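# Move apple from plate to cutting board and press down

## Task

Pick the apple up off the plate and put it down on the exposed wood of the cutting board, far enough from the knife and from every edge of the board. Then press it steadily onto the board for a few seconds without easing off. Failure: the board or knife gets displaced (this stops the run), the apple is squeezed hard enough to be crushed, anything is still in motion when the scene ends, the result only stays in place because the robot is holding it, or whatever the robot is touching at the end drops by more than about a fingernail's thickness once released.

## Robot and tools

ROBOT. Two arms, left_arm and right_arm, face each other across a table. left_arm's base is on the +y side; the names do not tell you which side of a camera image an arm is on. Each arm carries an identical five-finger right hand, so hand axes and numbers mean the same thing on both. Cameras: cam_left_wrist and cam_right_wrist, 504x504 each, returned in that order.

FRAMES. Reported poses are in one scene frame: origin on the table surface halfway between the arm bases, table at z = 0, +z up. Positions are in metres, orientation as quaternion wxyz, velocities in m/s and rad/s. Printed positions can be off a little, more so at long reach. Each arm has a hand point 0.05 m in front of its palm, where index pad and thumb tip meet in a pinch. Its +z runs along the straightened fingers (they extend 0.06 to 0.07 m past it), +y points out of the palm, and +x runs across the palm away from the thumb. On the little-finger side the hand reaches 0.08 m from the point. On the thumb side it reaches 0.02 m with the thumb swung in front of the palm, up to 0.09 m otherwise. A wrist bracket on the little-finger side sits 0.03 m beyond the point along +y and 0.11 m across; it can collide.

ROW FORMAT. Every motion command is a row of 28 numbers, each in [-1, 1], always covering both arms: 14 for left_arm then 14 for right_arm. Per arm: dx, dy, dz, rx, ry, rz, then little, ring, middle, index, thumb_bend, thumb_turn, force_limit, speed. dx..rz are an offset, not a pose: a target relative to the hand point's measured pose when the action (or move) begins, expressed in the hand point's own axes. 1.0 equals 0.6 m or 180 degrees; rx, ry, rz form a single rotation vector. Every row in an action is measured from that same starting pose, not from the row before. Per control step the commanded pose is clipped to 100 mm and 16 degrees from the measured pose, so a far target may need several actions. Fingers: +1 straight/open, -1 fully curled. thumb_bend: +1 straight, -1 fully bent. thumb_turn: +1 beside the palm, -1 in front of it, opposite the fingers. A pinch is roughly index -0.22, thumb_bend -0.75, thumb_turn -0.57. force_limit maps -1..+1 linearly to about 0..10 N fingertip force (0..15 N for the two thumb motors); it only stops closing motion. speed maps -1..+1 to near zero..full (full travel in 0.6 s). There is no 'no change' value: to keep a hand as it is, resend its last eight numbers, or before any were sent, its hand_measured six plus hand_force_limit and hand_speed. A motor only starts when its target changes by 0.01 or more. With the thumb in front of the palm the hand can wrap objects 0.035 to 0.08 m wide; turn the thumb before reaching the object. For a soft grip, close at speed -0.9 or below.

TOOLS.
execute_actions(actions): list of actions; each action is a table of up to 15 rows, one per 1/30 s step; fewer rows means the last is held for the remaining steps. An empty list just returns state and images.
move(target, speed, stop_force, blocking): target is one 28-number row, offsets from the pose in the latest result that showed one. Each hand point travels in a straight line; all paths finish together, taking 0.5 to 10 s. speed is m/s, 0.002 to 0.5 (default 0.25); rotation is capped at twice that in rad/s. stop_force (9 to 40 N, shared by both arms) ends an arm's path when its wrist sensor feels that much extra resistance; it then backs off two steps and holds. Use it only slowly, not on rotating moves, and omit it when lifting off something. blocking=false returns after 0.5 s; poll with wait(0). Paths ignore obstacles and the other arm. The 'move:' line reports endings such as done, off_target, moving, held, contact or fault, plus limits (paced = clipped, held = steps blocked).
wait(seconds): 0 to 10, arms hold last command.
stop(): brakes a running move.
zoom_image(camera, region): region [x0, y0, x1, y1] in pixels, at most 504x504.
show_instructions(): shows the reference pages.
finished_scene(scene): ends the current scene by its number; irreversible.

RESULTS. The state line gives each hand point's pose and velocity. 'Hand target' is where the controller is currently driving it. 'pose unreachable' means clearance checks altered the command. hand_measured, hand_stopped_by (moving, target, force, stalled, fault) and hand_load_n list six values in motor order; loads near zero mean the grip was lost. Wrist force/torque are in the end effector's axes, offset up to about 4 N, noise up to 2.4 N, saturating near 50 N; pressing on a surface reads as force back toward the arm. Joint torques are noisy drive outputs.

AVOID. Torque on a joint reaching its limit (136 N m for the first three, 25.4 N m for the wrists) or an outside force of 150 N stops that arm for 10 s. Stiff arms fault easily if targets go past firm contact. Do not let the arms hit or press on each other. Don't shove the board or knife, crush the apple, or knock anything off the table. Motors warn at 70 °C and brake at 85 °C. Loose objects may occasionally get nudged.

Each tool is called after "Emit:" as name([rows], argument=value, ...), one row to a line, values as JSON.

Reference images:

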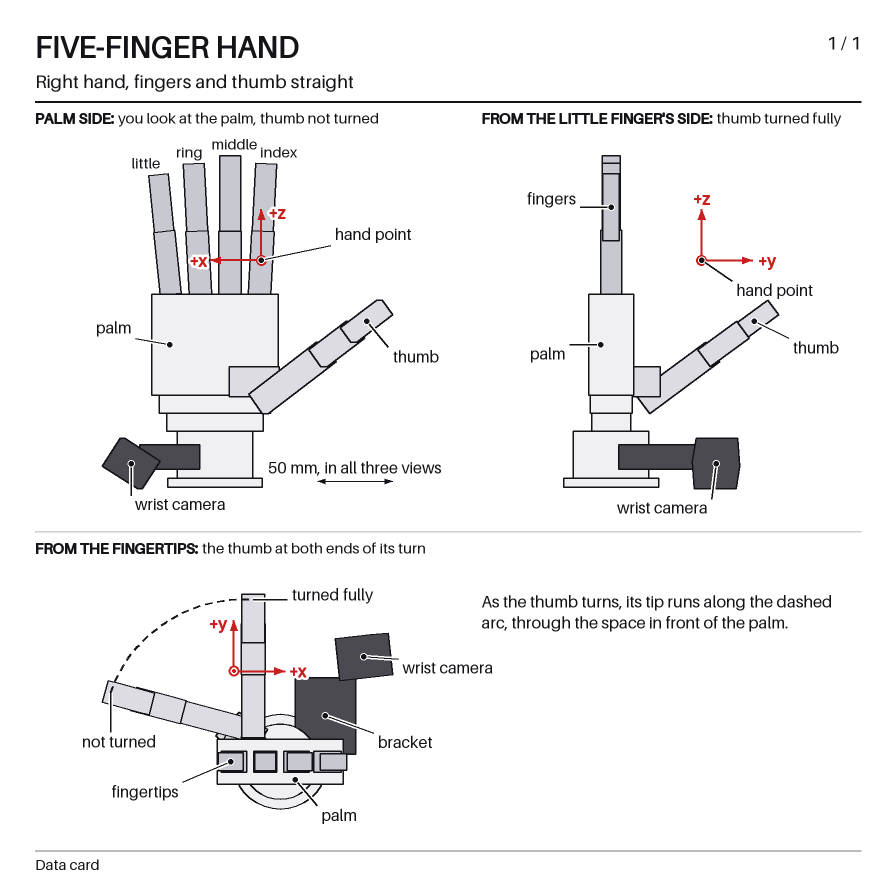

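## Session

Emit:
execute_actions(actions=[])

Scene clock: 0.00 s.
left_arm: end_effector_position=(+0.3075, +0.4455, +0.4775) hand_measured=(+1.000, +1.000, +1.000, +1.000, +1.000, +1.000) hand_load_n=(+0.0, +0.0, +0.0, +0.0, +0.0, +0.0) hand_stopped_by=(target, target, target, target, target, target) hand_force_limit=0.00 hand_speed=-0.80 end_effector_quat_wxyz=(-0.006, +0.390, +0.921, +0.019) end_effector_velocity=(-0.000, -0.000, +0.000) end_effector_angular_velocity=(-0.001, -0.000, +0.001) | right_arm: end_effector_position=(+0.1686, -0.2614, +0.4932) hand_measured=(+1.000, +1.000, +1.000, +1.000, +1.000, +1.000) hand_load_n=(+0.0, +0.0, +0.0, +0.0, +0.0, +0.0) hand_stopped_by=(target, target, target, target, target, target) hand_force_limit=0.00 hand_speed=-0.80 end_effector_quat_wxyz=(+0.022, -0.312, +0.950, +0.005) end_effector_velocity=(+0.000, -0.000, -0.001) end_effector_angular_velocity=(-0.001, +0.002, -0.002)
Joint positions: left_arm=[ 0.542 -1.693  1.331  1.966  1.551 -1.903] | right_arm=[-1.169 -1.751  1.314  1.964  1.562 -1.875]
Joint velocities: left_arm=[ 0.    -0.    -0.001 -0.     0.    -0.001] | right_arm=[-0.     0.     0.002 -0.     0.     0.001]
Joint torques (N m, as the arm reports them, + toward a larger angle): no reading
Motor temperatures (°C, as the motors report them): left_arm=[28 25 27 37 37 34] | right_arm=[26 24 28 33 33 38]
Wrist force (N, on the end effector, along its own x y z axes, offset not removed): no reading
Wrist torque (N m, same axes, about the end effector's origin, offset not removed): no reading
Hand target (left_arm): +0.307, +0.445, +0.478; -0.006, +0.390, +0.921, +0.019
Hand target (right_arm): +0.169, -0.261, +0.493; +0.022, -0.312, +0.950, +0.005

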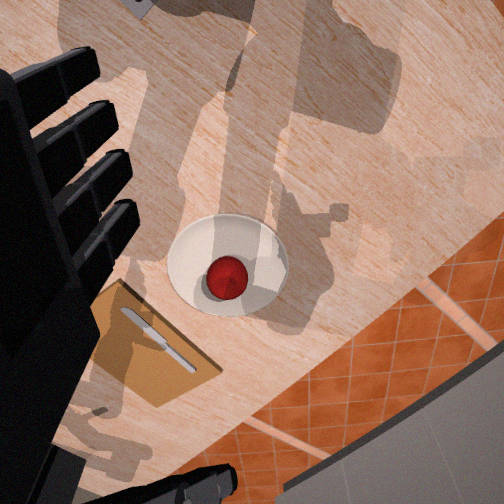

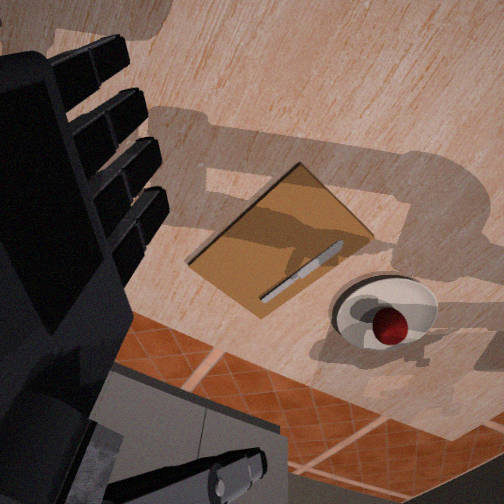

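Emit:
move(target=[-0.2,0,0.3,0,0,0,1,1,1,1,1,-1,0,0.5, 0,0,0.25,0,0,0,1,1,1,1,1,1,0,-0.8], speed=0.3)

Scene clock: 70.03 s.
left_arm: end_effector_position=(+0.3917, +0.3665, +0.2948) hand_measured=(+1.000, +1.000, +1.000, +1.000, +1.000, -1.000) hand_load_n=(+0.0, +0.0, +0.0, +0.0, +0.0, +0.0) hand_stopped_by=(target, target, target, target, target, target) hand_force_limit=0.00 hand_speed=0.50 end_effector_quat_wxyz=(-0.006, +0.390, +0.921, +0.019) end_effector_velocity=(+0.001, -0.001, -0.001) end_effector_angular_velocity=(-0.001, -0.001, -0.000) | right_arm: end_effector_position=(+0.1745, -0.2578, +0.3435) hand_measured=(+1.000, +1.000, +1.000, +1.000, +1.000, +1.000) hand_load_n=(+0.0, +0.0, +0.0, +0.0, +0.0, +0.0) hand_stopped_by=(target, target, target, target, target, target) hand_force_limit=0.00 hand_speed=-0.80 end_effector_quat_wxyz=(+0.022, -0.312, +0.950, +0.005) end_effector_velocity=(+0.001, +0.000, -0.001) end_effector_angular_velocity=(+0.000, -0.000, -0.001)
Joint positions: left_arm=[ 0.671 -1.448  1.559  1.49   1.547 -1.774] | right_arm=[-1.161 -1.819  1.762  1.584  1.562 -1.867]
Joint velocities: left_arm=[ 0.002  0.004 -0.002 -0.003  0.     0.002] | right_arm=[-0.     0.001  0.003 -0.004 -0.     0.   ]
Joint torques (N m, as the arm reports them, + toward a larger angle): left_arm=[ 11.17 -16.75 -28.82   1.02   1.57   2.44] | right_arm=[-13.38 -15.41  -8.31   0.47  -2.26   2.15]
Motor temperatures (°C, as the motors report them): left_arm=[28 25 27 37 37 34] | right_arm=[26 24 28 33 33 38]
Wrist force (N, on the end effector, along its own x y z axes, offset not removed): left_arm=[-1.7 0.8 -0.4] | right_arm=[1.8 -2.8 -10.7]
Wrist torque (N m, same axes, about the end effector's origin, offset not removed): left_arm=[0.14 0.30 -0.10] | right_arm=[0.19 -0.18 0.10]
Hand target (left_arm): +0.392, +0.366, +0.295; -0.006, +0.390, +0.921, +0.019
Hand target (right_arm): +0.175, -0.258, +0.343; +0.022, -0.312, +0.950, +0.005
Off the commanded pose (left_arm): 0.000 m, 0 deg.
Off the commanded pose (right_arm): 0.000 m, 0 deg.
move: done

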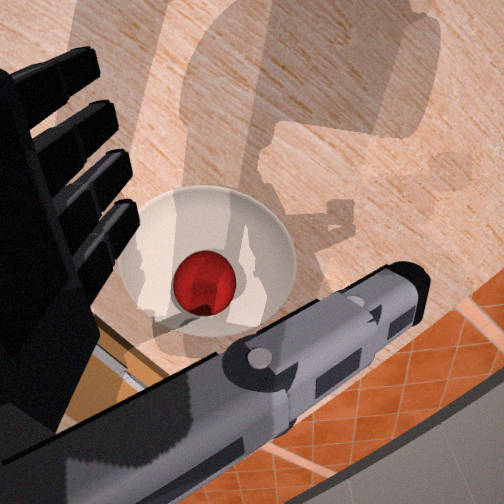

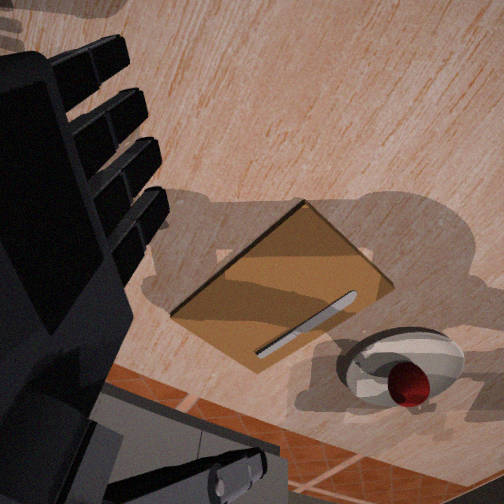

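Emit:
move(target=[-0.302,-0.078,0.198,0.1738,-0.1738,-0.4777,0.7,0.7,0.7,0.7,1,-1,0,0.5, 0,0,0,0,0,0,1,1,1,1,1,1,0,-0.8], speed=0.3)

Scene clock: 178.17 s.
left_arm: end_effector_position=(+0.4847, +0.2088, +0.1702) hand_measured=(+0.700, +0.700, +0.700, +0.700, +1.000, -1.000) hand_load_n=(+0.0, +0.0, +0.0, +0.0, +0.0, +0.0) hand_stopped_by=(target, target, target, target, target, target) hand_force_limit=0.00 hand_speed=0.50 end_effector_quat_wxyz=(-0.137, +0.348, -0.877, +0.300) end_effector_velocity=(+0.000, -0.001, -0.001) end_effector_angular_velocity=(-0.004, -0.001, +0.011) | right_arm: end_effector_position=(+0.1745, -0.2578, +0.3435) hand_measured=(+1.000, +1.000, +1.000, +1.000, +1.000, +1.000) hand_load_n=(+0.0, +0.0, +0.0, +0.0, +0.0, +0.0) hand_stopped_by=(target, target, target, target, target, target) hand_force_limit=0.00 hand_speed=-0.80 end_effector_quat_wxyz=(+0.022, -0.312, +0.950, +0.005) end_effector_velocity=(-0.000, -0.000, -0.000) end_effector_angular_velocity=(-0.001, +0.001, +0.003)
Joint positions: left_arm=[ 0.685 -1.239  1.499  0.651  1.431 -3.27 ] | right_arm=[-1.161 -1.819  1.762  1.584  1.562 -1.867]
Joint velocities: left_arm=[-0.003  0.001  0.002 -0.005 -0.007 -0.012] | right_arm=[-0.     0.     0.001 -0.     0.    -0.003]
Joint torques (N m, as the arm reports them, + toward a larger angle): left_arm=[ -9.03 -26.7  -11.5   -0.58  -1.32  -2.06] | right_arm=[  5.7  -14.52 -27.54   3.71   2.03   1.59]
Motor temperatures (°C, as the motors report them): left_arm=[28 25 27 37 37 34] | right_arm=[26 24 28 33 33 38]
Wrist force (N, on the end effector, along its own x y z axes, offset not removed): left_arm=[-1.0 1.7 -1.9] | right_arm=[-1.4 -3.2 -3.4]
Wrist torque (N m, same axes, about the end effector's origin, offset not removed): left_arm=[0.58 0.12 -0.05] | right_arm=[-0.26 0.28 0.00]
Hand target (left_arm): +0.485, +0.209, +0.170; +0.137, -0.349, +0.877, -0.300
Hand target (right_arm): +0.174, -0.258, +0.343; +0.022, -0.312, +0.950, +0.005
Off the commanded pose (left_arm): 0.000 m, 0 deg.
Off the commanded pose (right_arm): 0.000 m, 0 deg.
move: done

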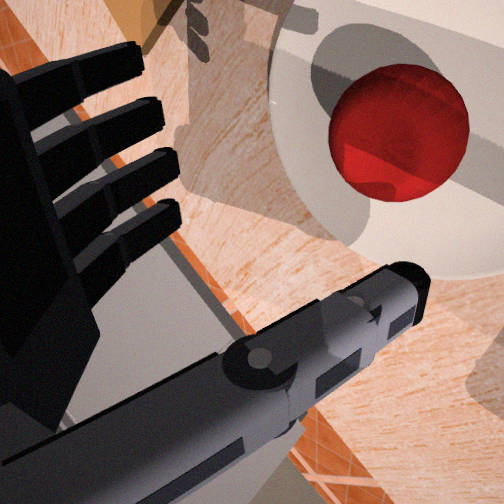

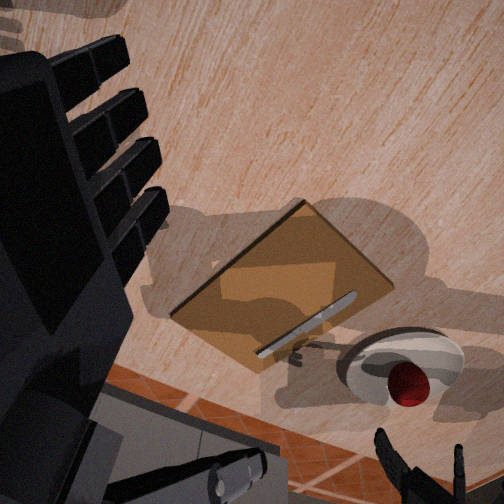

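Emit:
move(target=[0.003,0.075,0.068,0,0,0,0.7,0.7,0.7,0.7,1,-1,0,0.5, 0,0,0,0,0,0,1,1,1,1,1,1,0,-0.8], speed=0.15)

Scene clock: 195.00 s.
left_arm: end_effector_position=(+0.4779, +0.2158, +0.1105) hand_measured=(+0.700, +0.700, +0.700, +0.700, +1.000, -1.000) hand_load_n=(+0.0, +0.0, +0.0, +0.0, +0.0, +0.0) hand_stopped_by=(target, target, target, target, target, target) hand_force_limit=0.00 hand_speed=0.50 end_effector_quat_wxyz=(-0.137, +0.348, -0.877, +0.300) end_effector_velocity=(-0.000, -0.000, -0.002) end_effector_angular_velocity=(-0.002, -0.001, -0.001) | right_arm: end_effector_position=(+0.1745, -0.2578, +0.3435) hand_measured=(+1.000, +1.000, +1.000, +1.000, +1.000, +1.000) hand_load_n=(+0.0, +0.0, +0.0, +0.0, +0.0, +0.0) hand_stopped_by=(target, target, target, target, target, target) hand_force_limit=0.00 hand_speed=-0.80 end_effector_quat_wxyz=(+0.022, -0.312, +0.950, +0.005) end_effector_velocity=(-0.001, -0.000, -0.000) end_effector_angular_velocity=(-0.000, -0.000, +0.001)
Joint positions: left_arm=[ 0.681 -1.215  1.627  0.499  1.429 -3.273] | right_arm=[-1.161 -1.819  1.762  1.584  1.562 -1.867]
Joint velocities: left_arm=[-0.001  0.001  0.004 -0.007  0.    -0.   ] | right_arm=[ 0.    -0.002  0.002 -0.     0.    -0.001]
Joint torques (N m, as the arm reports them, + toward a larger angle): left_arm=[ -8.34 -27.74 -10.79  -0.62  -1.39  -0.9 ] | right_arm=[  6.1  -14.4  -27.35   3.58   1.98   1.53]
Motor temperatures (°C, as the motors report them): left_arm=[28 25 27 37 37 34] | right_arm=[26 24 28 33 33 38]
Wrist force (N, on the end effector, along its own x y z axes, offset not removed): left_arm=[2.2 0.4 -1.5] | right_arm=[-2.8 -5.5 0.9]
Wrist torque (N m, same axes, about the end effector's origin, offset not removed): left_arm=[0.27 -0.41 0.12] | right_arm=[-0.67 0.25 -0.05]
Hand target (left_arm): +0.478, +0.216, +0.110; +0.137, -0.348, +0.877, -0.300
Hand target (right_arm): +0.174, -0.258, +0.343; +0.022, -0.312, +0.950, +0.005
Off the commanded pose (left_arm): 0.000 m, 0 deg.
Off the commanded pose (right_arm): 0.000 m, 0 deg.
move: done

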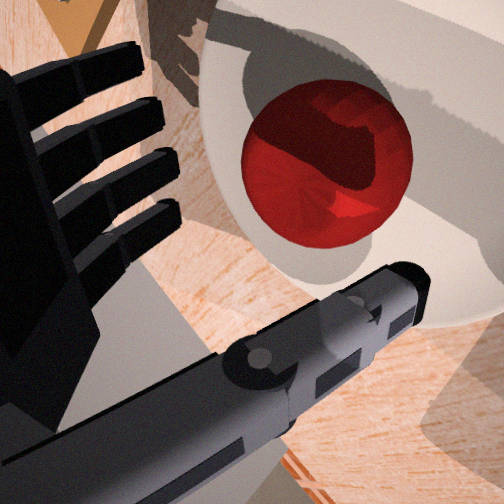

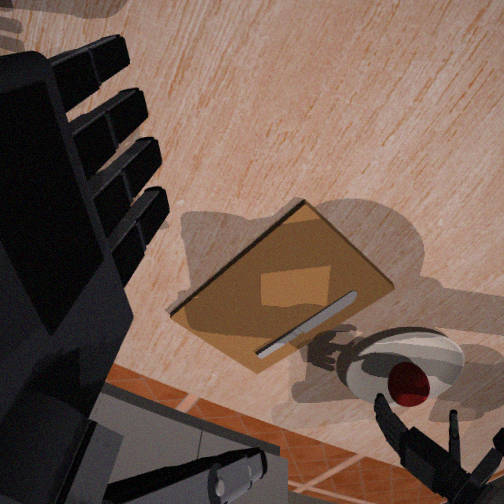

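Emit:
move(target=[0.002,0.052,0.043,0,0,0,0.7,0.7,0.7,0.7,1,-1,0,0.5, 0,0,0,0,0,0,1,1,1,1,1,1,0,-0.8], speed=0.08)

Scene clock: 212.63 s.
left_arm: end_effector_position=(+0.4721, +0.2218, +0.0711) hand_measured=(+0.700, +0.700, +0.700, +0.700, +1.000, -1.000) hand_load_n=(+0.0, +0.0, +0.0, +0.0, +0.0, +0.0) hand_stopped_by=(target, target, target, target, target, target) hand_force_limit=0.00 hand_speed=0.50 end_effector_quat_wxyz=(-0.137, +0.348, -0.877, +0.300) end_effector_velocity=(+0.000, -0.000, -0.002) end_effector_angular_velocity=(-0.001, -0.001, -0.001) | right_arm: end_effector_position=(+0.1745, -0.2578, +0.3435) hand_measured=(+1.000, +1.000, +1.000, +1.000, +1.000, +1.000) hand_load_n=(+0.0, +0.0, +0.0, +0.0, +0.0, +0.0) hand_stopped_by=(target, target, target, target, target, target) hand_force_limit=0.00 hand_speed=-0.80 end_effector_quat_wxyz=(+0.022, -0.312, +0.950, +0.005) end_effector_velocity=(+0.000, +0.000, +0.000) end_effector_angular_velocity=(-0.000, -0.000, +0.000)
Joint positions: left_arm=[ 0.678 -1.192  1.706  0.397  1.426 -3.276] | right_arm=[-1.161 -1.819  1.762  1.584  1.562 -1.867]
Joint velocities: left_arm=[-0.     0.001  0.002 -0.006 -0.     0.001] | right_arm=[ 0.     0.001 -0.001  0.     0.    -0.   ]
Joint torques (N m, as the arm reports them, + toward a larger angle): left_arm=[ -8.54 -26.04  -9.77  -0.7   -1.54  -2.01] | right_arm=[ -5.82 -14.03 -26.74   3.38   1.44   1.7 ]
Motor temperatures (°C, as the motors report them): left_arm=[28 25 27 37 37 34] | right_arm=[26 24 28 33 33 38]
Wrist force (N, on the end effector, along its own x y z axes, offset not removed): left_arm=[1.0 -1.9 -0.9] | right_arm=[-3.5 -0.1 -1.1]
Wrist torque (N m, same axes, about the end effector's origin, offset not removed): left_arm=[-0.23 -0.24 -0.08] | right_arm=[0.34 0.42 -0.37]
Hand target (left_arm): +0.472, +0.222, +0.071; +0.137, -0.348, +0.877, -0.300
Hand target (right_arm): +0.174, -0.258, +0.343; +0.022, -0.312, +0.950, +0.005
Off the commanded pose (left_arm): 0.000 m, 0 deg.
Off the commanded pose (right_arm): 0.000 m, 0 deg.
move: done

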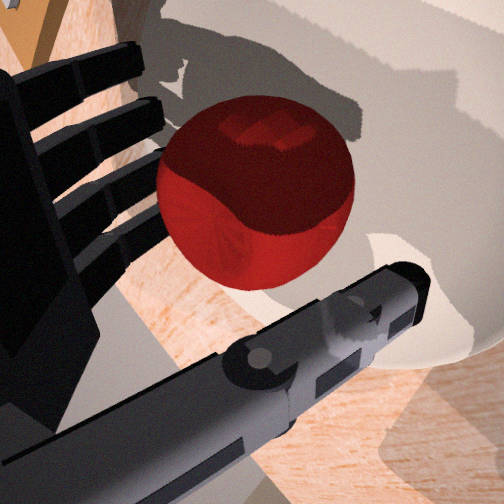

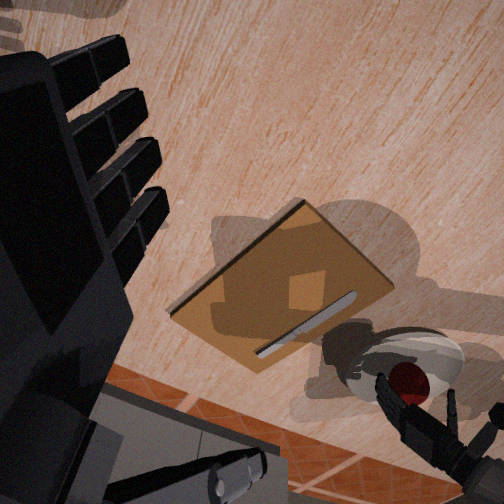

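Emit:
zoom_image(camera="cam_right_wrist", region=[320, 310, 504, 494])

Region (320, 310, 504, 494) of cam_right_wrist's 504x504 image, scaled by 2.739, with more detail than that image has.

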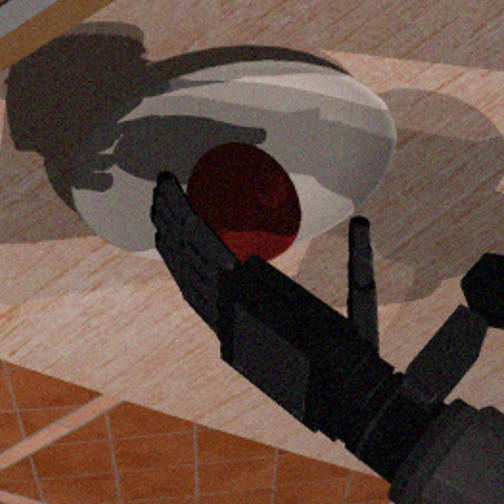

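Emit:
move(target=[0.001,0.0155,0.041,0,0,0,0.7,0.7,0.7,0.7,1,-1,0,0.5, 0,0,0,0,0,0,1,1,1,1,1,1,0,-0.8], speed=0.03, stop_force=10)

Emit:
zoom_image(camera="cam_right_wrist", region=[320, 310, 504, 494])

Scene clock: 225.83 s.
left_arm: end_effector_position=(+0.4778, +0.2162, +0.0463) hand_measured=(+0.700, +0.700, +0.700, +0.700, +1.000, -1.000) hand_load_n=(+0.0, +0.0, +0.0, +0.0, +0.0, +0.0) hand_stopped_by=(target, target, target, target, target, target) hand_force_limit=0.00 hand_speed=0.50 end_effector_quat_wxyz=(-0.137, +0.348, -0.877, +0.300) end_effector_velocity=(+0.000, -0.001, -0.002) end_effector_angular_velocity=(-0.001, +0.001, +0.001) | right_arm: end_effector_position=(+0.1745, -0.2578, +0.3435) hand_measured=(+1.000, +1.000, +1.000, +1.000, +1.000, +1.000) hand_load_n=(+0.0, +0.0, +0.0, +0.0, +0.0, +0.0) hand_stopped_by=(target, target, target, target, target, target) hand_force_limit=0.00 hand_speed=-0.80 end_effector_quat_wxyz=(+0.022, -0.312, +0.950, +0.005) end_effector_velocity=(+0.000, +0.000, +0.000) end_effector_angular_velocity=(+0.001, -0.002, +0.001)
Joint positions: left_arm=[ 0.682 -1.145  1.709  0.347  1.429 -3.273] | right_arm=[-1.161 -1.819  1.762  1.584  1.562 -1.867]
Joint velocities: left_arm=[ 0.     0.004 -0.    -0.004  0.    -0.001] | right_arm=[-0.    -0.    -0.001 -0.    -0.    -0.001]
Joint torques (N m, as the arm reports them, + toward a larger angle): left_arm=[ 11.87 -28.49  -9.83  -0.65   1.51   2.22] | right_arm=[  5.72 -14.19 -26.53   3.35   1.35   1.63]
Motor temperatures (°C, as the motors report them): left_arm=[28 25 27 37 37 34] | right_arm=[26 24 28 33 33 38]
Wrist force (N, on the end effector, along its own x y z axes, offset not removed): left_arm=[-0.5 0.9 -2.0] | right_arm=[2.6 -2.9 -3.0]
Wrist torque (N m, same axes, about the end effector's origin, offset not removed): left_arm=[0.39 0.12 -0.18] | right_arm=[-0.22 -0.37 0.18]
Hand target (left_arm): +0.478, +0.216, +0.046; +0.137, -0.348, +0.877, -0.300
Hand target (right_arm): +0.174, -0.258, +0.343; +0.022, -0.312, +0.950, +0.005
Off the commanded pose (left_arm): 0.000 m, 0 deg.
Off the commanded pose (right_arm): 0.000 m, 0 deg.
move: done

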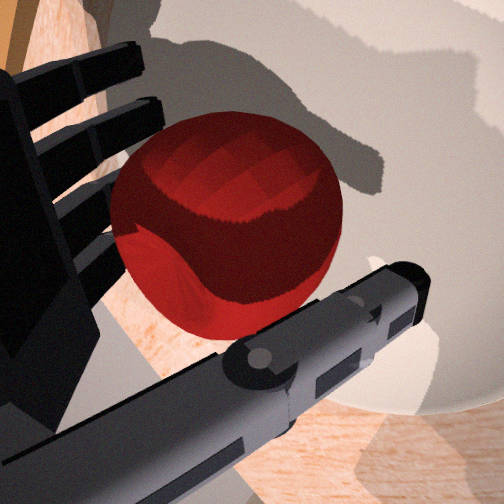

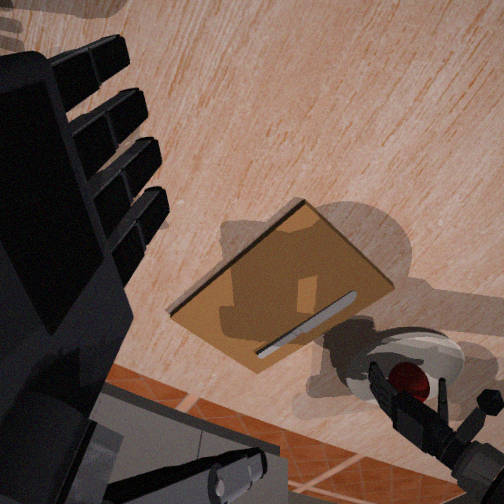

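Region (320, 310, 504, 494) of cam_right_wrist's 504x504 image, scaled by 2.739, with more detail than that image has.

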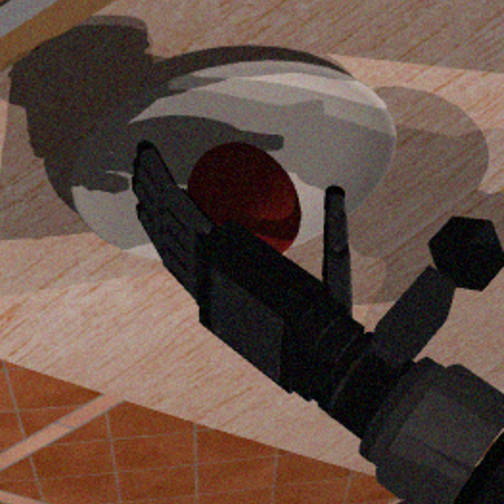

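Emit:
move(target=[0.001,0.0125,0.0156,0,0,0,0.7,0.7,0.7,0.7,1,-1,0,0.5, 0,0,0,0,0,0,1,1,1,1,1,1,0,-0.8], speed=0.015, stop_force=9)

Emit:
zoom_image(camera="cam_right_wrist", region=[320, 310, 504, 494])

Scene clock: 234.90 s.
left_arm: end_effector_position=(+0.4777, +0.2162, +0.0372) hand_measured=(+0.700, +0.700, +0.700, +0.700, +1.000, -1.000) hand_load_n=(+0.0, +0.0, +5.5, +0.0, +0.0, +0.0) hand_stopped_by=(target, target, target, target, target, target) hand_force_limit=0.00 hand_speed=0.50 end_effector_quat_wxyz=(-0.137, +0.348, -0.877, +0.300) end_effector_velocity=(-0.001, +0.000, +0.004) end_effector_angular_velocity=(+0.002, +0.002, +0.000) | right_arm: end_effector_position=(+0.1745, -0.2578, +0.3435) hand_measured=(+1.000, +1.000, +1.000, +1.000, +1.000, +1.000) hand_load_n=(+0.0, +0.0, +0.0, +0.0, +0.0, +0.0) hand_stopped_by=(target, target, target, target, target, target) hand_force_limit=0.00 hand_speed=-0.80 end_effector_quat_wxyz=(+0.022, -0.312, +0.950, +0.005) end_effector_velocity=(+0.000, +0.000, +0.001) end_effector_angular_velocity=(+0.001, -0.002, -0.000)
Joint positions: left_arm=[ 0.681 -1.133  1.719  0.325  1.428 -3.273] | right_arm=[-1.161 -1.819  1.762  1.584  1.562 -1.867]
Joint velocities: left_arm=[-0.    -0.005 -0.004  0.013 -0.    -0.001] | right_arm=[-0.    -0.    -0.002 -0.     0.     0.   ]
Joint torques (N m, as the arm reports them, + toward a larger angle): left_arm=[ -3.73 -31.67 -18.57   3.65   1.4   -1.42] | right_arm=[ -6.97 -13.61 -27.02   3.4    1.59   1.76]
Motor temperatures (°C, as the motors report them): left_arm=[28 25 27 37 37 34] | right_arm=[26 24 28 33 33 38]
Wrist force (N, on the end effector, along its own x y z axes, offset not removed): left_arm=[-0.5 -7.2 -16.4] | right_arm=[-2.7 -6.4 -4.7]
Wrist torque (N m, same axes, about the end effector's origin, offset not removed): left_arm=[2.03 0.03 -0.31] | right_arm=[-0.57 0.24 -0.32]
Hand target (left_arm): +0.478, +0.216, +0.038; +0.137, -0.348, +0.877, -0.300
Hand target (right_arm): +0.174, -0.258, +0.343; +0.022, -0.312, +0.950, +0.005
Off the commanded pose (left_arm): 0.003 m, 0 deg.
Off the commanded pose (right_arm): 0.000 m, 0 deg.
move: contact (left_arm)

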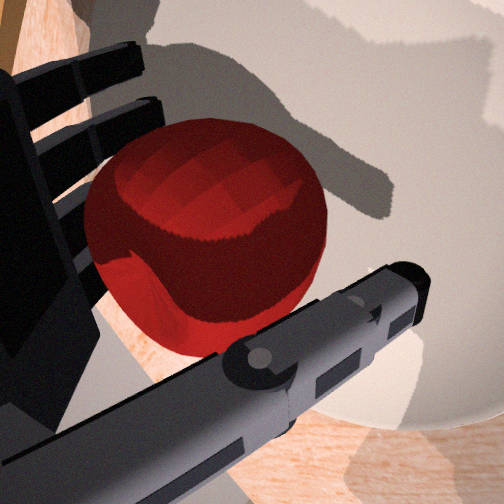

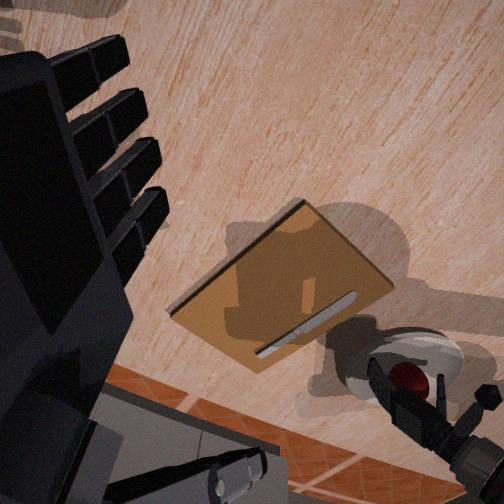

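Region (320, 310, 504, 494) of cam_right_wrist's 504x504 image, scaled by 2.739, with more detail than that image has.

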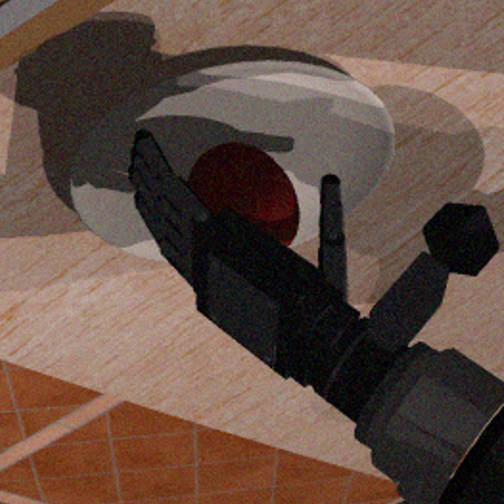

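Emit:
move(target=[0,-0.005,-0.0065,0.045,0,0,0.7,0.7,0.7,0.7,1,-1,0,0.5, 0,0,0,0,0,0,1,1,1,1,1,1,0,-0.8], speed=0.05)

Emit:
move(target=[0,0,0,0,0,0,-0.6,-0.6,-0.6,-0.6,-0.8,-1,0.2,-0.7, 0,0,0,0,0,0,1,1,1,1,1,1,0,-0.8])

Emit:
zoom_image(camera="cam_right_wrist", region=[320, 310, 504, 494])

Scene clock: 242.73 s.
left_arm: end_effector_position=(+0.4775, +0.2162, +0.0421) hand_measured=(+0.700, +0.700, +0.700, +0.700, +1.000, -1.000) hand_load_n=(+0.0, +0.0, +0.0, +0.0, +0.0, +0.0) hand_stopped_by=(target, target, target, target, target, target) hand_force_limit=0.00 hand_speed=0.50 end_effector_quat_wxyz=(-0.161, +0.338, -0.854, +0.361) end_effector_velocity=(+0.000, +0.000, +0.001) end_effector_angular_velocity=(-0.011, -0.011, +0.000) | right_arm: end_effector_position=(+0.1745, -0.2578, +0.3435) hand_measured=(+1.000, +1.000, +1.000, +1.000, +1.000, +1.000) hand_load_n=(+0.0, +0.0, +0.0, +0.0, +0.0, +0.0) hand_stopped_by=(target, target, target, target, target, target) hand_force_limit=0.00 hand_speed=-0.80 end_effector_quat_wxyz=(+0.022, -0.312, +0.950, +0.005) end_effector_velocity=(+0.001, +0.000, +0.000) end_effector_angular_velocity=(+0.000, -0.001, -0.001)
Joint positions: left_arm=[ 0.667 -1.213  1.847  0.139  1.401 -3.262] | right_arm=[-1.161 -1.819  1.762  1.584  1.562 -1.867]
Joint velocities: left_arm=[-0.001 -0.008  0.013 -0.021 -0.003  0.002] | right_arm=[-0.001  0.    -0.002 -0.     0.    -0.   ]
Joint torques (N m, as the arm reports them, + toward a larger angle): left_arm=[ -8.4  -38.64  -8.32  -1.06  -1.56   2.22] | right_arm=[  4.26 -14.23 -27.14   3.34   1.35   1.6 ]
Motor temperatures (°C, as the motors report them): left_arm=[28 25 27 37 37 34] | right_arm=[26 24 28 33 33 38]
Wrist force (N, on the end effector, along its own x y z axes, offset not removed): left_arm=[0.3 0.7 -2.3] | right_arm=[0.7 -4.8 -0.8]
Wrist torque (N m, same axes, about the end effector's origin, offset not removed): left_arm=[0.42 0.07 -0.09] | right_arm=[-0.34 -0.07 0.03]
Hand target (left_arm): +0.477, +0.216, +0.042; +0.161, -0.338, +0.854, -0.361
Hand target (right_arm): +0.174, -0.258, +0.343; +0.022, -0.312, +0.950, +0.005
Off the commanded pose (left_arm): 0.000 m, 0 deg.
Off the commanded pose (right_arm): 0.000 m, 0 deg.
move: done

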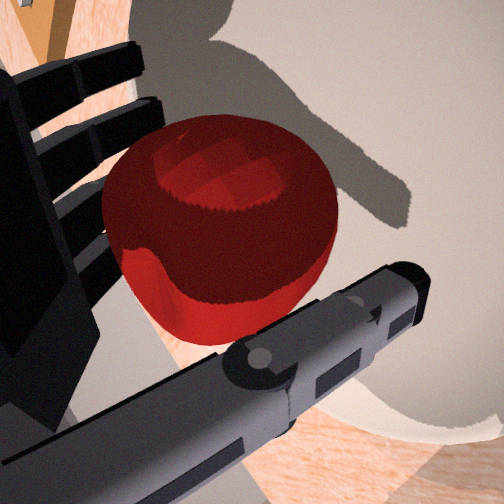

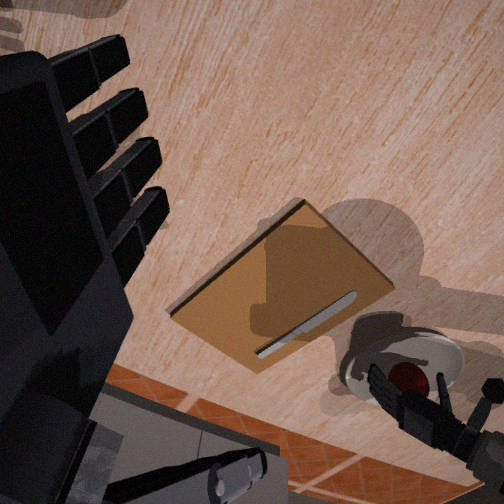

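Scene clock: 245.60 s.
left_arm: end_effector_position=(+0.4775, +0.2162, +0.0421) hand_measured=(-0.600, +0.104, +0.220, +0.172, +0.694, -1.000) hand_load_n=(+0.0, +7.0, +2.5, +8.5, +12.5, +2.0) hand_stopped_by=(target, force, force, force, force, target) hand_force_limit=0.20 hand_speed=-0.70 end_effector_quat_wxyz=(-0.161, +0.338, -0.854, +0.361) end_effector_velocity=(+0.000, -0.000, +0.000) end_effector_angular_velocity=(-0.001, +0.000, +0.001) | right_arm: end_effector_position=(+0.1745, -0.2578, +0.3435) hand_measured=(+1.000, +1.000, +1.000, +1.000, +1.000, +1.000) hand_load_n=(+0.0, +0.0, +0.0, +0.0, +0.0, +0.0) hand_stopped_by=(target, target, target, target, target, target) hand_force_limit=0.00 hand_speed=-0.80 end_effector_quat_wxyz=(+0.022, -0.312, +0.950, +0.005) end_effector_velocity=(+0.001, +0.000, -0.000) end_effector_angular_velocity=(-0.000, +0.001, -0.000)
Joint positions: left_arm=[ 0.667 -1.213  1.847  0.139  1.401 -3.262] | right_arm=[-1.161 -1.819  1.762  1.584  1.562 -1.867]
Joint velocities: left_arm=[ 0.    -0.    -0.001  0.     0.    -0.001] | right_arm=[-0.001  0.002 -0.001  0.    -0.    -0.001]
Joint torques (N m, as the arm reports them, + toward a larger angle): left_arm=[ 11.27 -33.08 -26.15  -0.74   0.38  -1.93] | right_arm=[  3.29 -14.42 -27.37   3.34   1.44   1.73]
Motor temperatures (°C, as the motors report them): left_arm=[28 25 27 37 37 34] | right_arm=[26 24 28 33 33 38]
Wrist force (N, on the end effector, along its own x y z axes, offset not removed): left_arm=[2.4 1.1 0.0] | right_arm=[-3.0 -5.5 -1.8]
Wrist torque (N m, same axes, about the end effector's origin, offset not removed): left_arm=[0.17 -0.37 0.11] | right_arm=[-0.47 0.40 -0.02]
Hand target (left_arm): +0.477, +0.216, +0.042; +0.161, -0.338, +0.854, -0.361
Hand target (right_arm): +0.174, -0.258, +0.343; +0.022, -0.312, +0.950, +0.005
Off the commanded pose (left_arm): 0.000 m, 0 deg.
Off the commanded pose (right_arm): 0.000 m, 0 deg.
move: done

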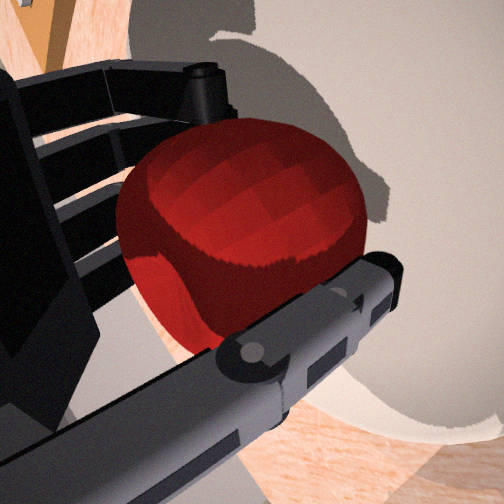

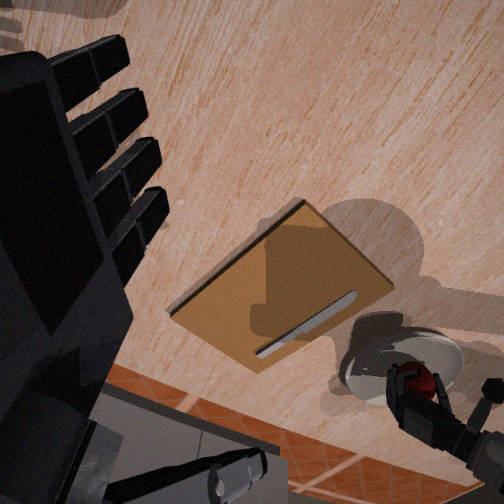

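Region (320, 310, 504, 494) of cam_right_wrist's 504x504 image, scaled by 2.739, with more detail than that image has.

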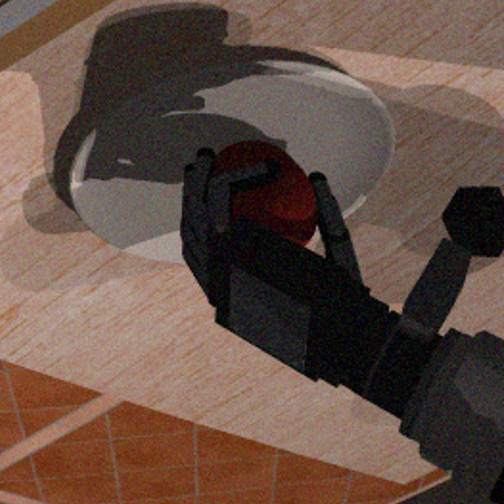

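Emit:
move(target=[-0.004,-0.097,-0.092,0,0,0,-0.6,-0.6,-0.6,-0.6,-0.8,-1,0.2,-0.7, 0,0,0,0,0,0,1,1,1,1,1,1,0,-0.8], speed=0.1)

Scene clock: 254.90 s.
left_arm: end_effector_position=(+0.4775, +0.2162, +0.1221) hand_measured=(-0.600, +0.104, +0.220, +0.172, +0.694, -1.000) hand_load_n=(+0.0, +7.0, +2.5, +8.5, +12.5, +2.0) hand_stopped_by=(target, force, force, force, force, target) hand_force_limit=0.20 hand_speed=-0.70 end_effector_quat_wxyz=(-0.161, +0.338, -0.854, +0.361) end_effector_velocity=(-0.000, -0.001, +0.002) end_effector_angular_velocity=(-0.001, +0.001, +0.001) | right_arm: end_effector_position=(+0.1745, -0.2578, +0.3435) hand_measured=(+1.000, +1.000, +1.000, +1.000, +1.000, +1.000) hand_load_n=(+0.0, +0.0, +0.0, +0.0, +0.0, +0.0) hand_stopped_by=(target, target, target, target, target, target) hand_force_limit=0.00 hand_speed=-0.80 end_effector_quat_wxyz=(+0.022, -0.312, +0.950, +0.005) end_effector_velocity=(-0.000, +0.000, +0.000) end_effector_angular_velocity=(+0.000, -0.001, +0.000)
Joint positions: left_arm=[ 0.667 -1.311  1.745  0.339  1.401 -3.262] | right_arm=[-1.161 -1.819  1.762  1.584  1.562 -1.867]
Joint velocities: left_arm=[-0.001 -0.002 -0.003  0.005 -0.    -0.002] | right_arm=[ 0.001 -0.     0.    -0.    -0.     0.001]
Joint torques (N m, as the arm reports them, + toward a larger angle): left_arm=[ -9.07 -38.76 -29.61   1.61  -1.46  -1.89] | right_arm=[  3.78 -14.75 -26.88   3.37   1.54   1.79]
Motor temperatures (°C, as the motors report them): left_arm=[28 25 27 37 37 34] | right_arm=[26 24 28 33 33 38]
Wrist force (N, on the end effector, along its own x y z axes, offset not removed): left_arm=[3.1 2.0 1.0] | right_arm=[-0.2 -1.6 -1.2]
Wrist torque (N m, same axes, about the end effector's origin, offset not removed): left_arm=[0.21 -0.65 0.16] | right_arm=[0.06 -0.13 0.04]
Hand target (left_arm): +0.477, +0.216, +0.122; +0.161, -0.338, +0.854, -0.361
Hand target (right_arm): +0.174, -0.258, +0.343; +0.022, -0.312, +0.950, +0.005
Off the commanded pose (left_arm): 0.000 m, 0 deg.
Off the commanded pose (right_arm): 0.000 m, 0 deg.
move: done

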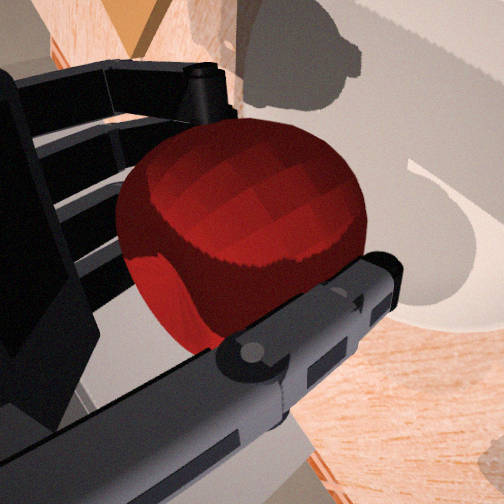

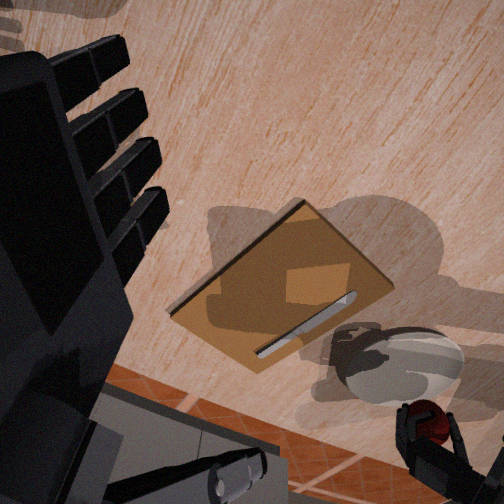

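Emit:
move(target=[0.370,-0.2143,0.2578,0,0,0,-0.6,-0.6,-0.6,-0.6,-0.8,-1,0.2,-0.7, 0,0,0,0,0,0,1,1,1,1,1,1,0,-0.8], speed=0.2)

Scene clock: 263.40 s.
left_arm: end_effector_position=(+0.4577, -0.0818, +0.1022) hand_measured=(-0.600, +0.104, +0.220, +0.172, +0.694, -1.000) hand_load_n=(+0.0, +7.0, +2.5, +8.5, +12.5, +2.0) hand_stopped_by=(target, force, force, force, force, target) hand_force_limit=0.20 hand_speed=-0.70 end_effector_quat_wxyz=(-0.161, +0.338, -0.854, +0.361) end_effector_velocity=(+0.000, -0.002, -0.001) end_effector_angular_velocity=(+0.005, +0.002, -0.000) | right_arm: end_effector_position=(+0.1745, -0.2578, +0.3435) hand_measured=(+1.000, +1.000, +1.000, +1.000, +1.000, +1.000) hand_load_n=(+0.0, +0.0, +0.0, +0.0, +0.0, +0.0) hand_stopped_by=(target, target, target, target, target, target) hand_force_limit=0.00 hand_speed=-0.80 end_effector_quat_wxyz=(+0.022, -0.312, +0.950, +0.005) end_effector_velocity=(-0.000, +0.000, +0.000) end_effector_angular_velocity=(+0.000, -0.001, +0.002)
Joint positions: left_arm=[ 0.39  -0.749  0.922  0.654  1.208 -3.467] | right_arm=[-1.161 -1.819  1.762  1.584  1.562 -1.867]
Joint velocities: left_arm=[-0.     0.01  -0.017  0.013  0.    -0.   ] | right_arm=[ 0.    -0.001 -0.    -0.    -0.    -0.001]
Joint torques (N m, as the arm reports them, + toward a larger angle): left_arm=[ -8.59 -47.05 -30.28   2.13  -1.73  -1.97] | right_arm=[  3.87 -14.45 -27.22   3.37   1.7    1.72]
Motor temperatures (°C, as the motors report them): left_arm=[28 26 27 37 37 34] | right_arm=[26 25 28 33 33 38]
Wrist force (N, on the end effector, along its own x y z axes, offset not removed): left_arm=[1.8 3.3 -0.4] | right_arm=[-0.8 -3.9 -2.6]
Wrist torque (N m, same axes, about the end effector's origin, offset not removed): left_arm=[0.50 -0.31 -0.02] | right_arm=[-0.46 0.17 -0.04]
Hand target (left_arm): +0.458, -0.082, +0.102; +0.161, -0.338, +0.854, -0.361
Hand target (right_arm): +0.174, -0.258, +0.343; +0.022, -0.312, +0.950, +0.005
Off the commanded pose (left_arm): 0.000 m, 0 deg.
Off the commanded pose (right_arm): 0.000 m, 0 deg.
move: done

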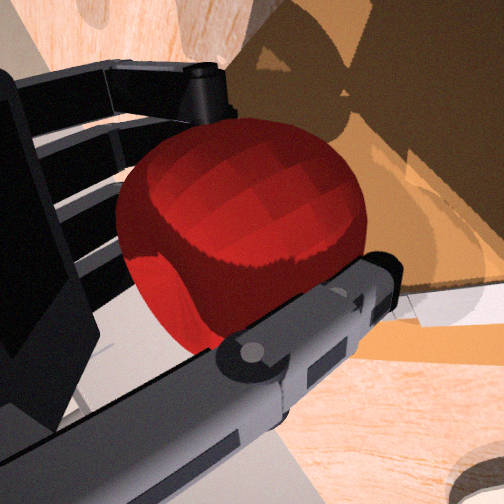

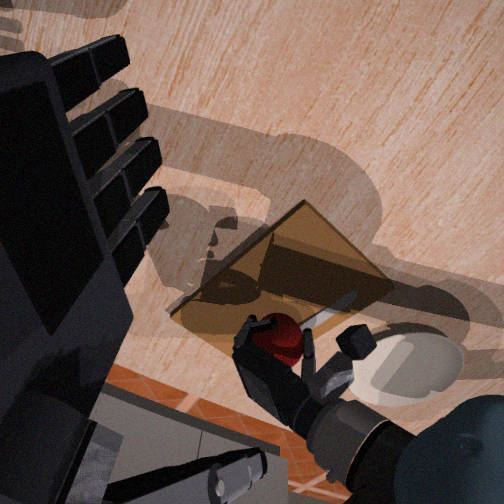

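Emit:
move(target=[0.019,0.034,0.0457,0,0,0,-0.6,-0.6,-0.6,-0.6,-0.8,-1,0.2,-0.7, 0,0,0,0,0,0,1,1,1,1,1,1,0,-0.8], speed=0.06, stop_force=10)

Emit:
zoom_image(camera="cam_right_wrist", region=[160, 190, 410, 440])

Scene clock: 273.80 s.
left_arm: end_effector_position=(+0.4543, -0.0931, +0.0683) hand_measured=(-0.600, +0.104, +0.220, +0.172, +0.694, -1.000) hand_load_n=(+0.0, +7.0, +2.5, +8.5, +12.5, +2.0) hand_stopped_by=(target, force, force, force, force, target) hand_force_limit=0.20 hand_speed=-0.70 end_effector_quat_wxyz=(-0.161, +0.338, -0.854, +0.361) end_effector_velocity=(-0.000, +0.000, -0.003) end_effector_angular_velocity=(+0.001, +0.002, +0.001) | right_arm: end_effector_position=(+0.1745, -0.2578, +0.3435) hand_measured=(+1.000, +1.000, +1.000, +1.000, +1.000, +1.000) hand_load_n=(+0.0, +0.0, +0.0, +0.0, +0.0, +0.0) hand_stopped_by=(target, target, target, target, target, target) hand_force_limit=0.00 hand_speed=-0.80 end_effector_quat_wxyz=(+0.022, -0.312, +0.950, +0.005) end_effector_velocity=(-0.000, -0.000, +0.000) end_effector_angular_velocity=(+0.000, -0.001, -0.001)
Joint positions: left_arm=[ 0.38  -0.704  0.928  0.606  1.201 -3.475] | right_arm=[-1.161 -1.819  1.762  1.584  1.562 -1.867]
Joint velocities: left_arm=[-0.     0.003  0.002 -0.003 -0.    -0.002] | right_arm=[-0.001 -0.001  0.     0.    -0.     0.   ]
Joint torques (N m, as the arm reports them, + toward a larger angle): left_arm=[ -8.42 -48.06 -25.36  -0.86  -1.76  -1.82] | right_arm=[  3.88 -14.5  -26.88   3.34   1.64   1.75]
Motor temperatures (°C, as the motors report them): left_arm=[28 26 27 37 37 34] | right_arm=[26 25 28 33 33 38]
Wrist force (N, on the end effector, along its own x y z axes, offset not removed): left_arm=[4.2 0.0 2.2] | right_arm=[-1.8 -4.1 -0.9]
Wrist torque (N m, same axes, about the end effector's origin, offset not removed): left_arm=[-0.26 -0.81 0.22] | right_arm=[-0.50 0.60 0.05]
Hand target (left_arm): +0.454, -0.093, +0.068; +0.161, -0.338, +0.854, -0.361
Hand target (right_arm): +0.174, -0.258, +0.343; +0.022, -0.312, +0.950, +0.005
Off the commanded pose (left_arm): 0.000 m, 0 deg.
Off the commanded pose (right_arm): 0.000 m, 0 deg.
move: done

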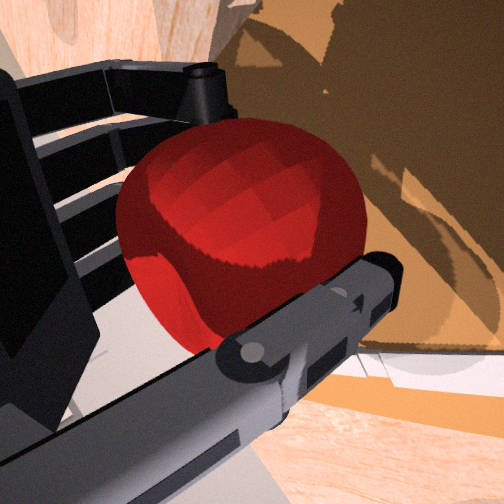

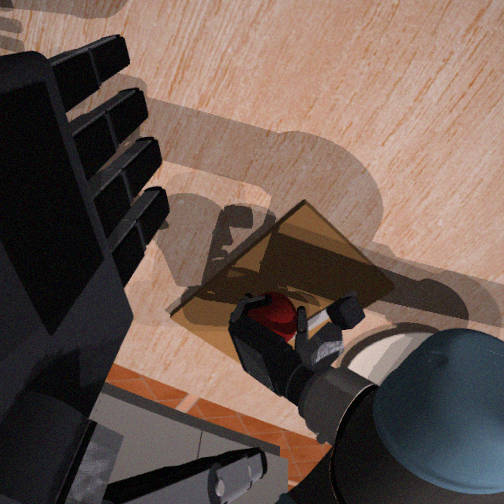

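Region (160, 190, 410, 440) of cam_right_wrist's 504x504 image, scaled by 2.016, with more detail than that image has.

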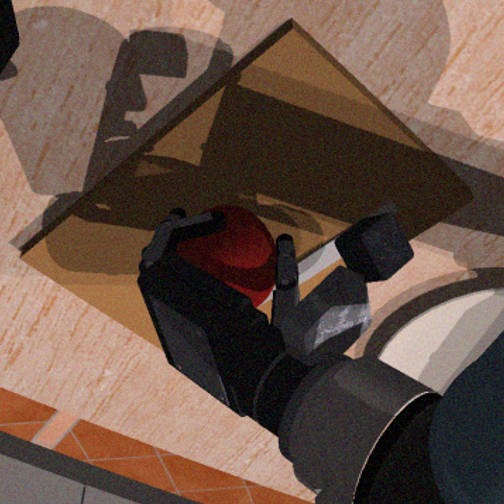

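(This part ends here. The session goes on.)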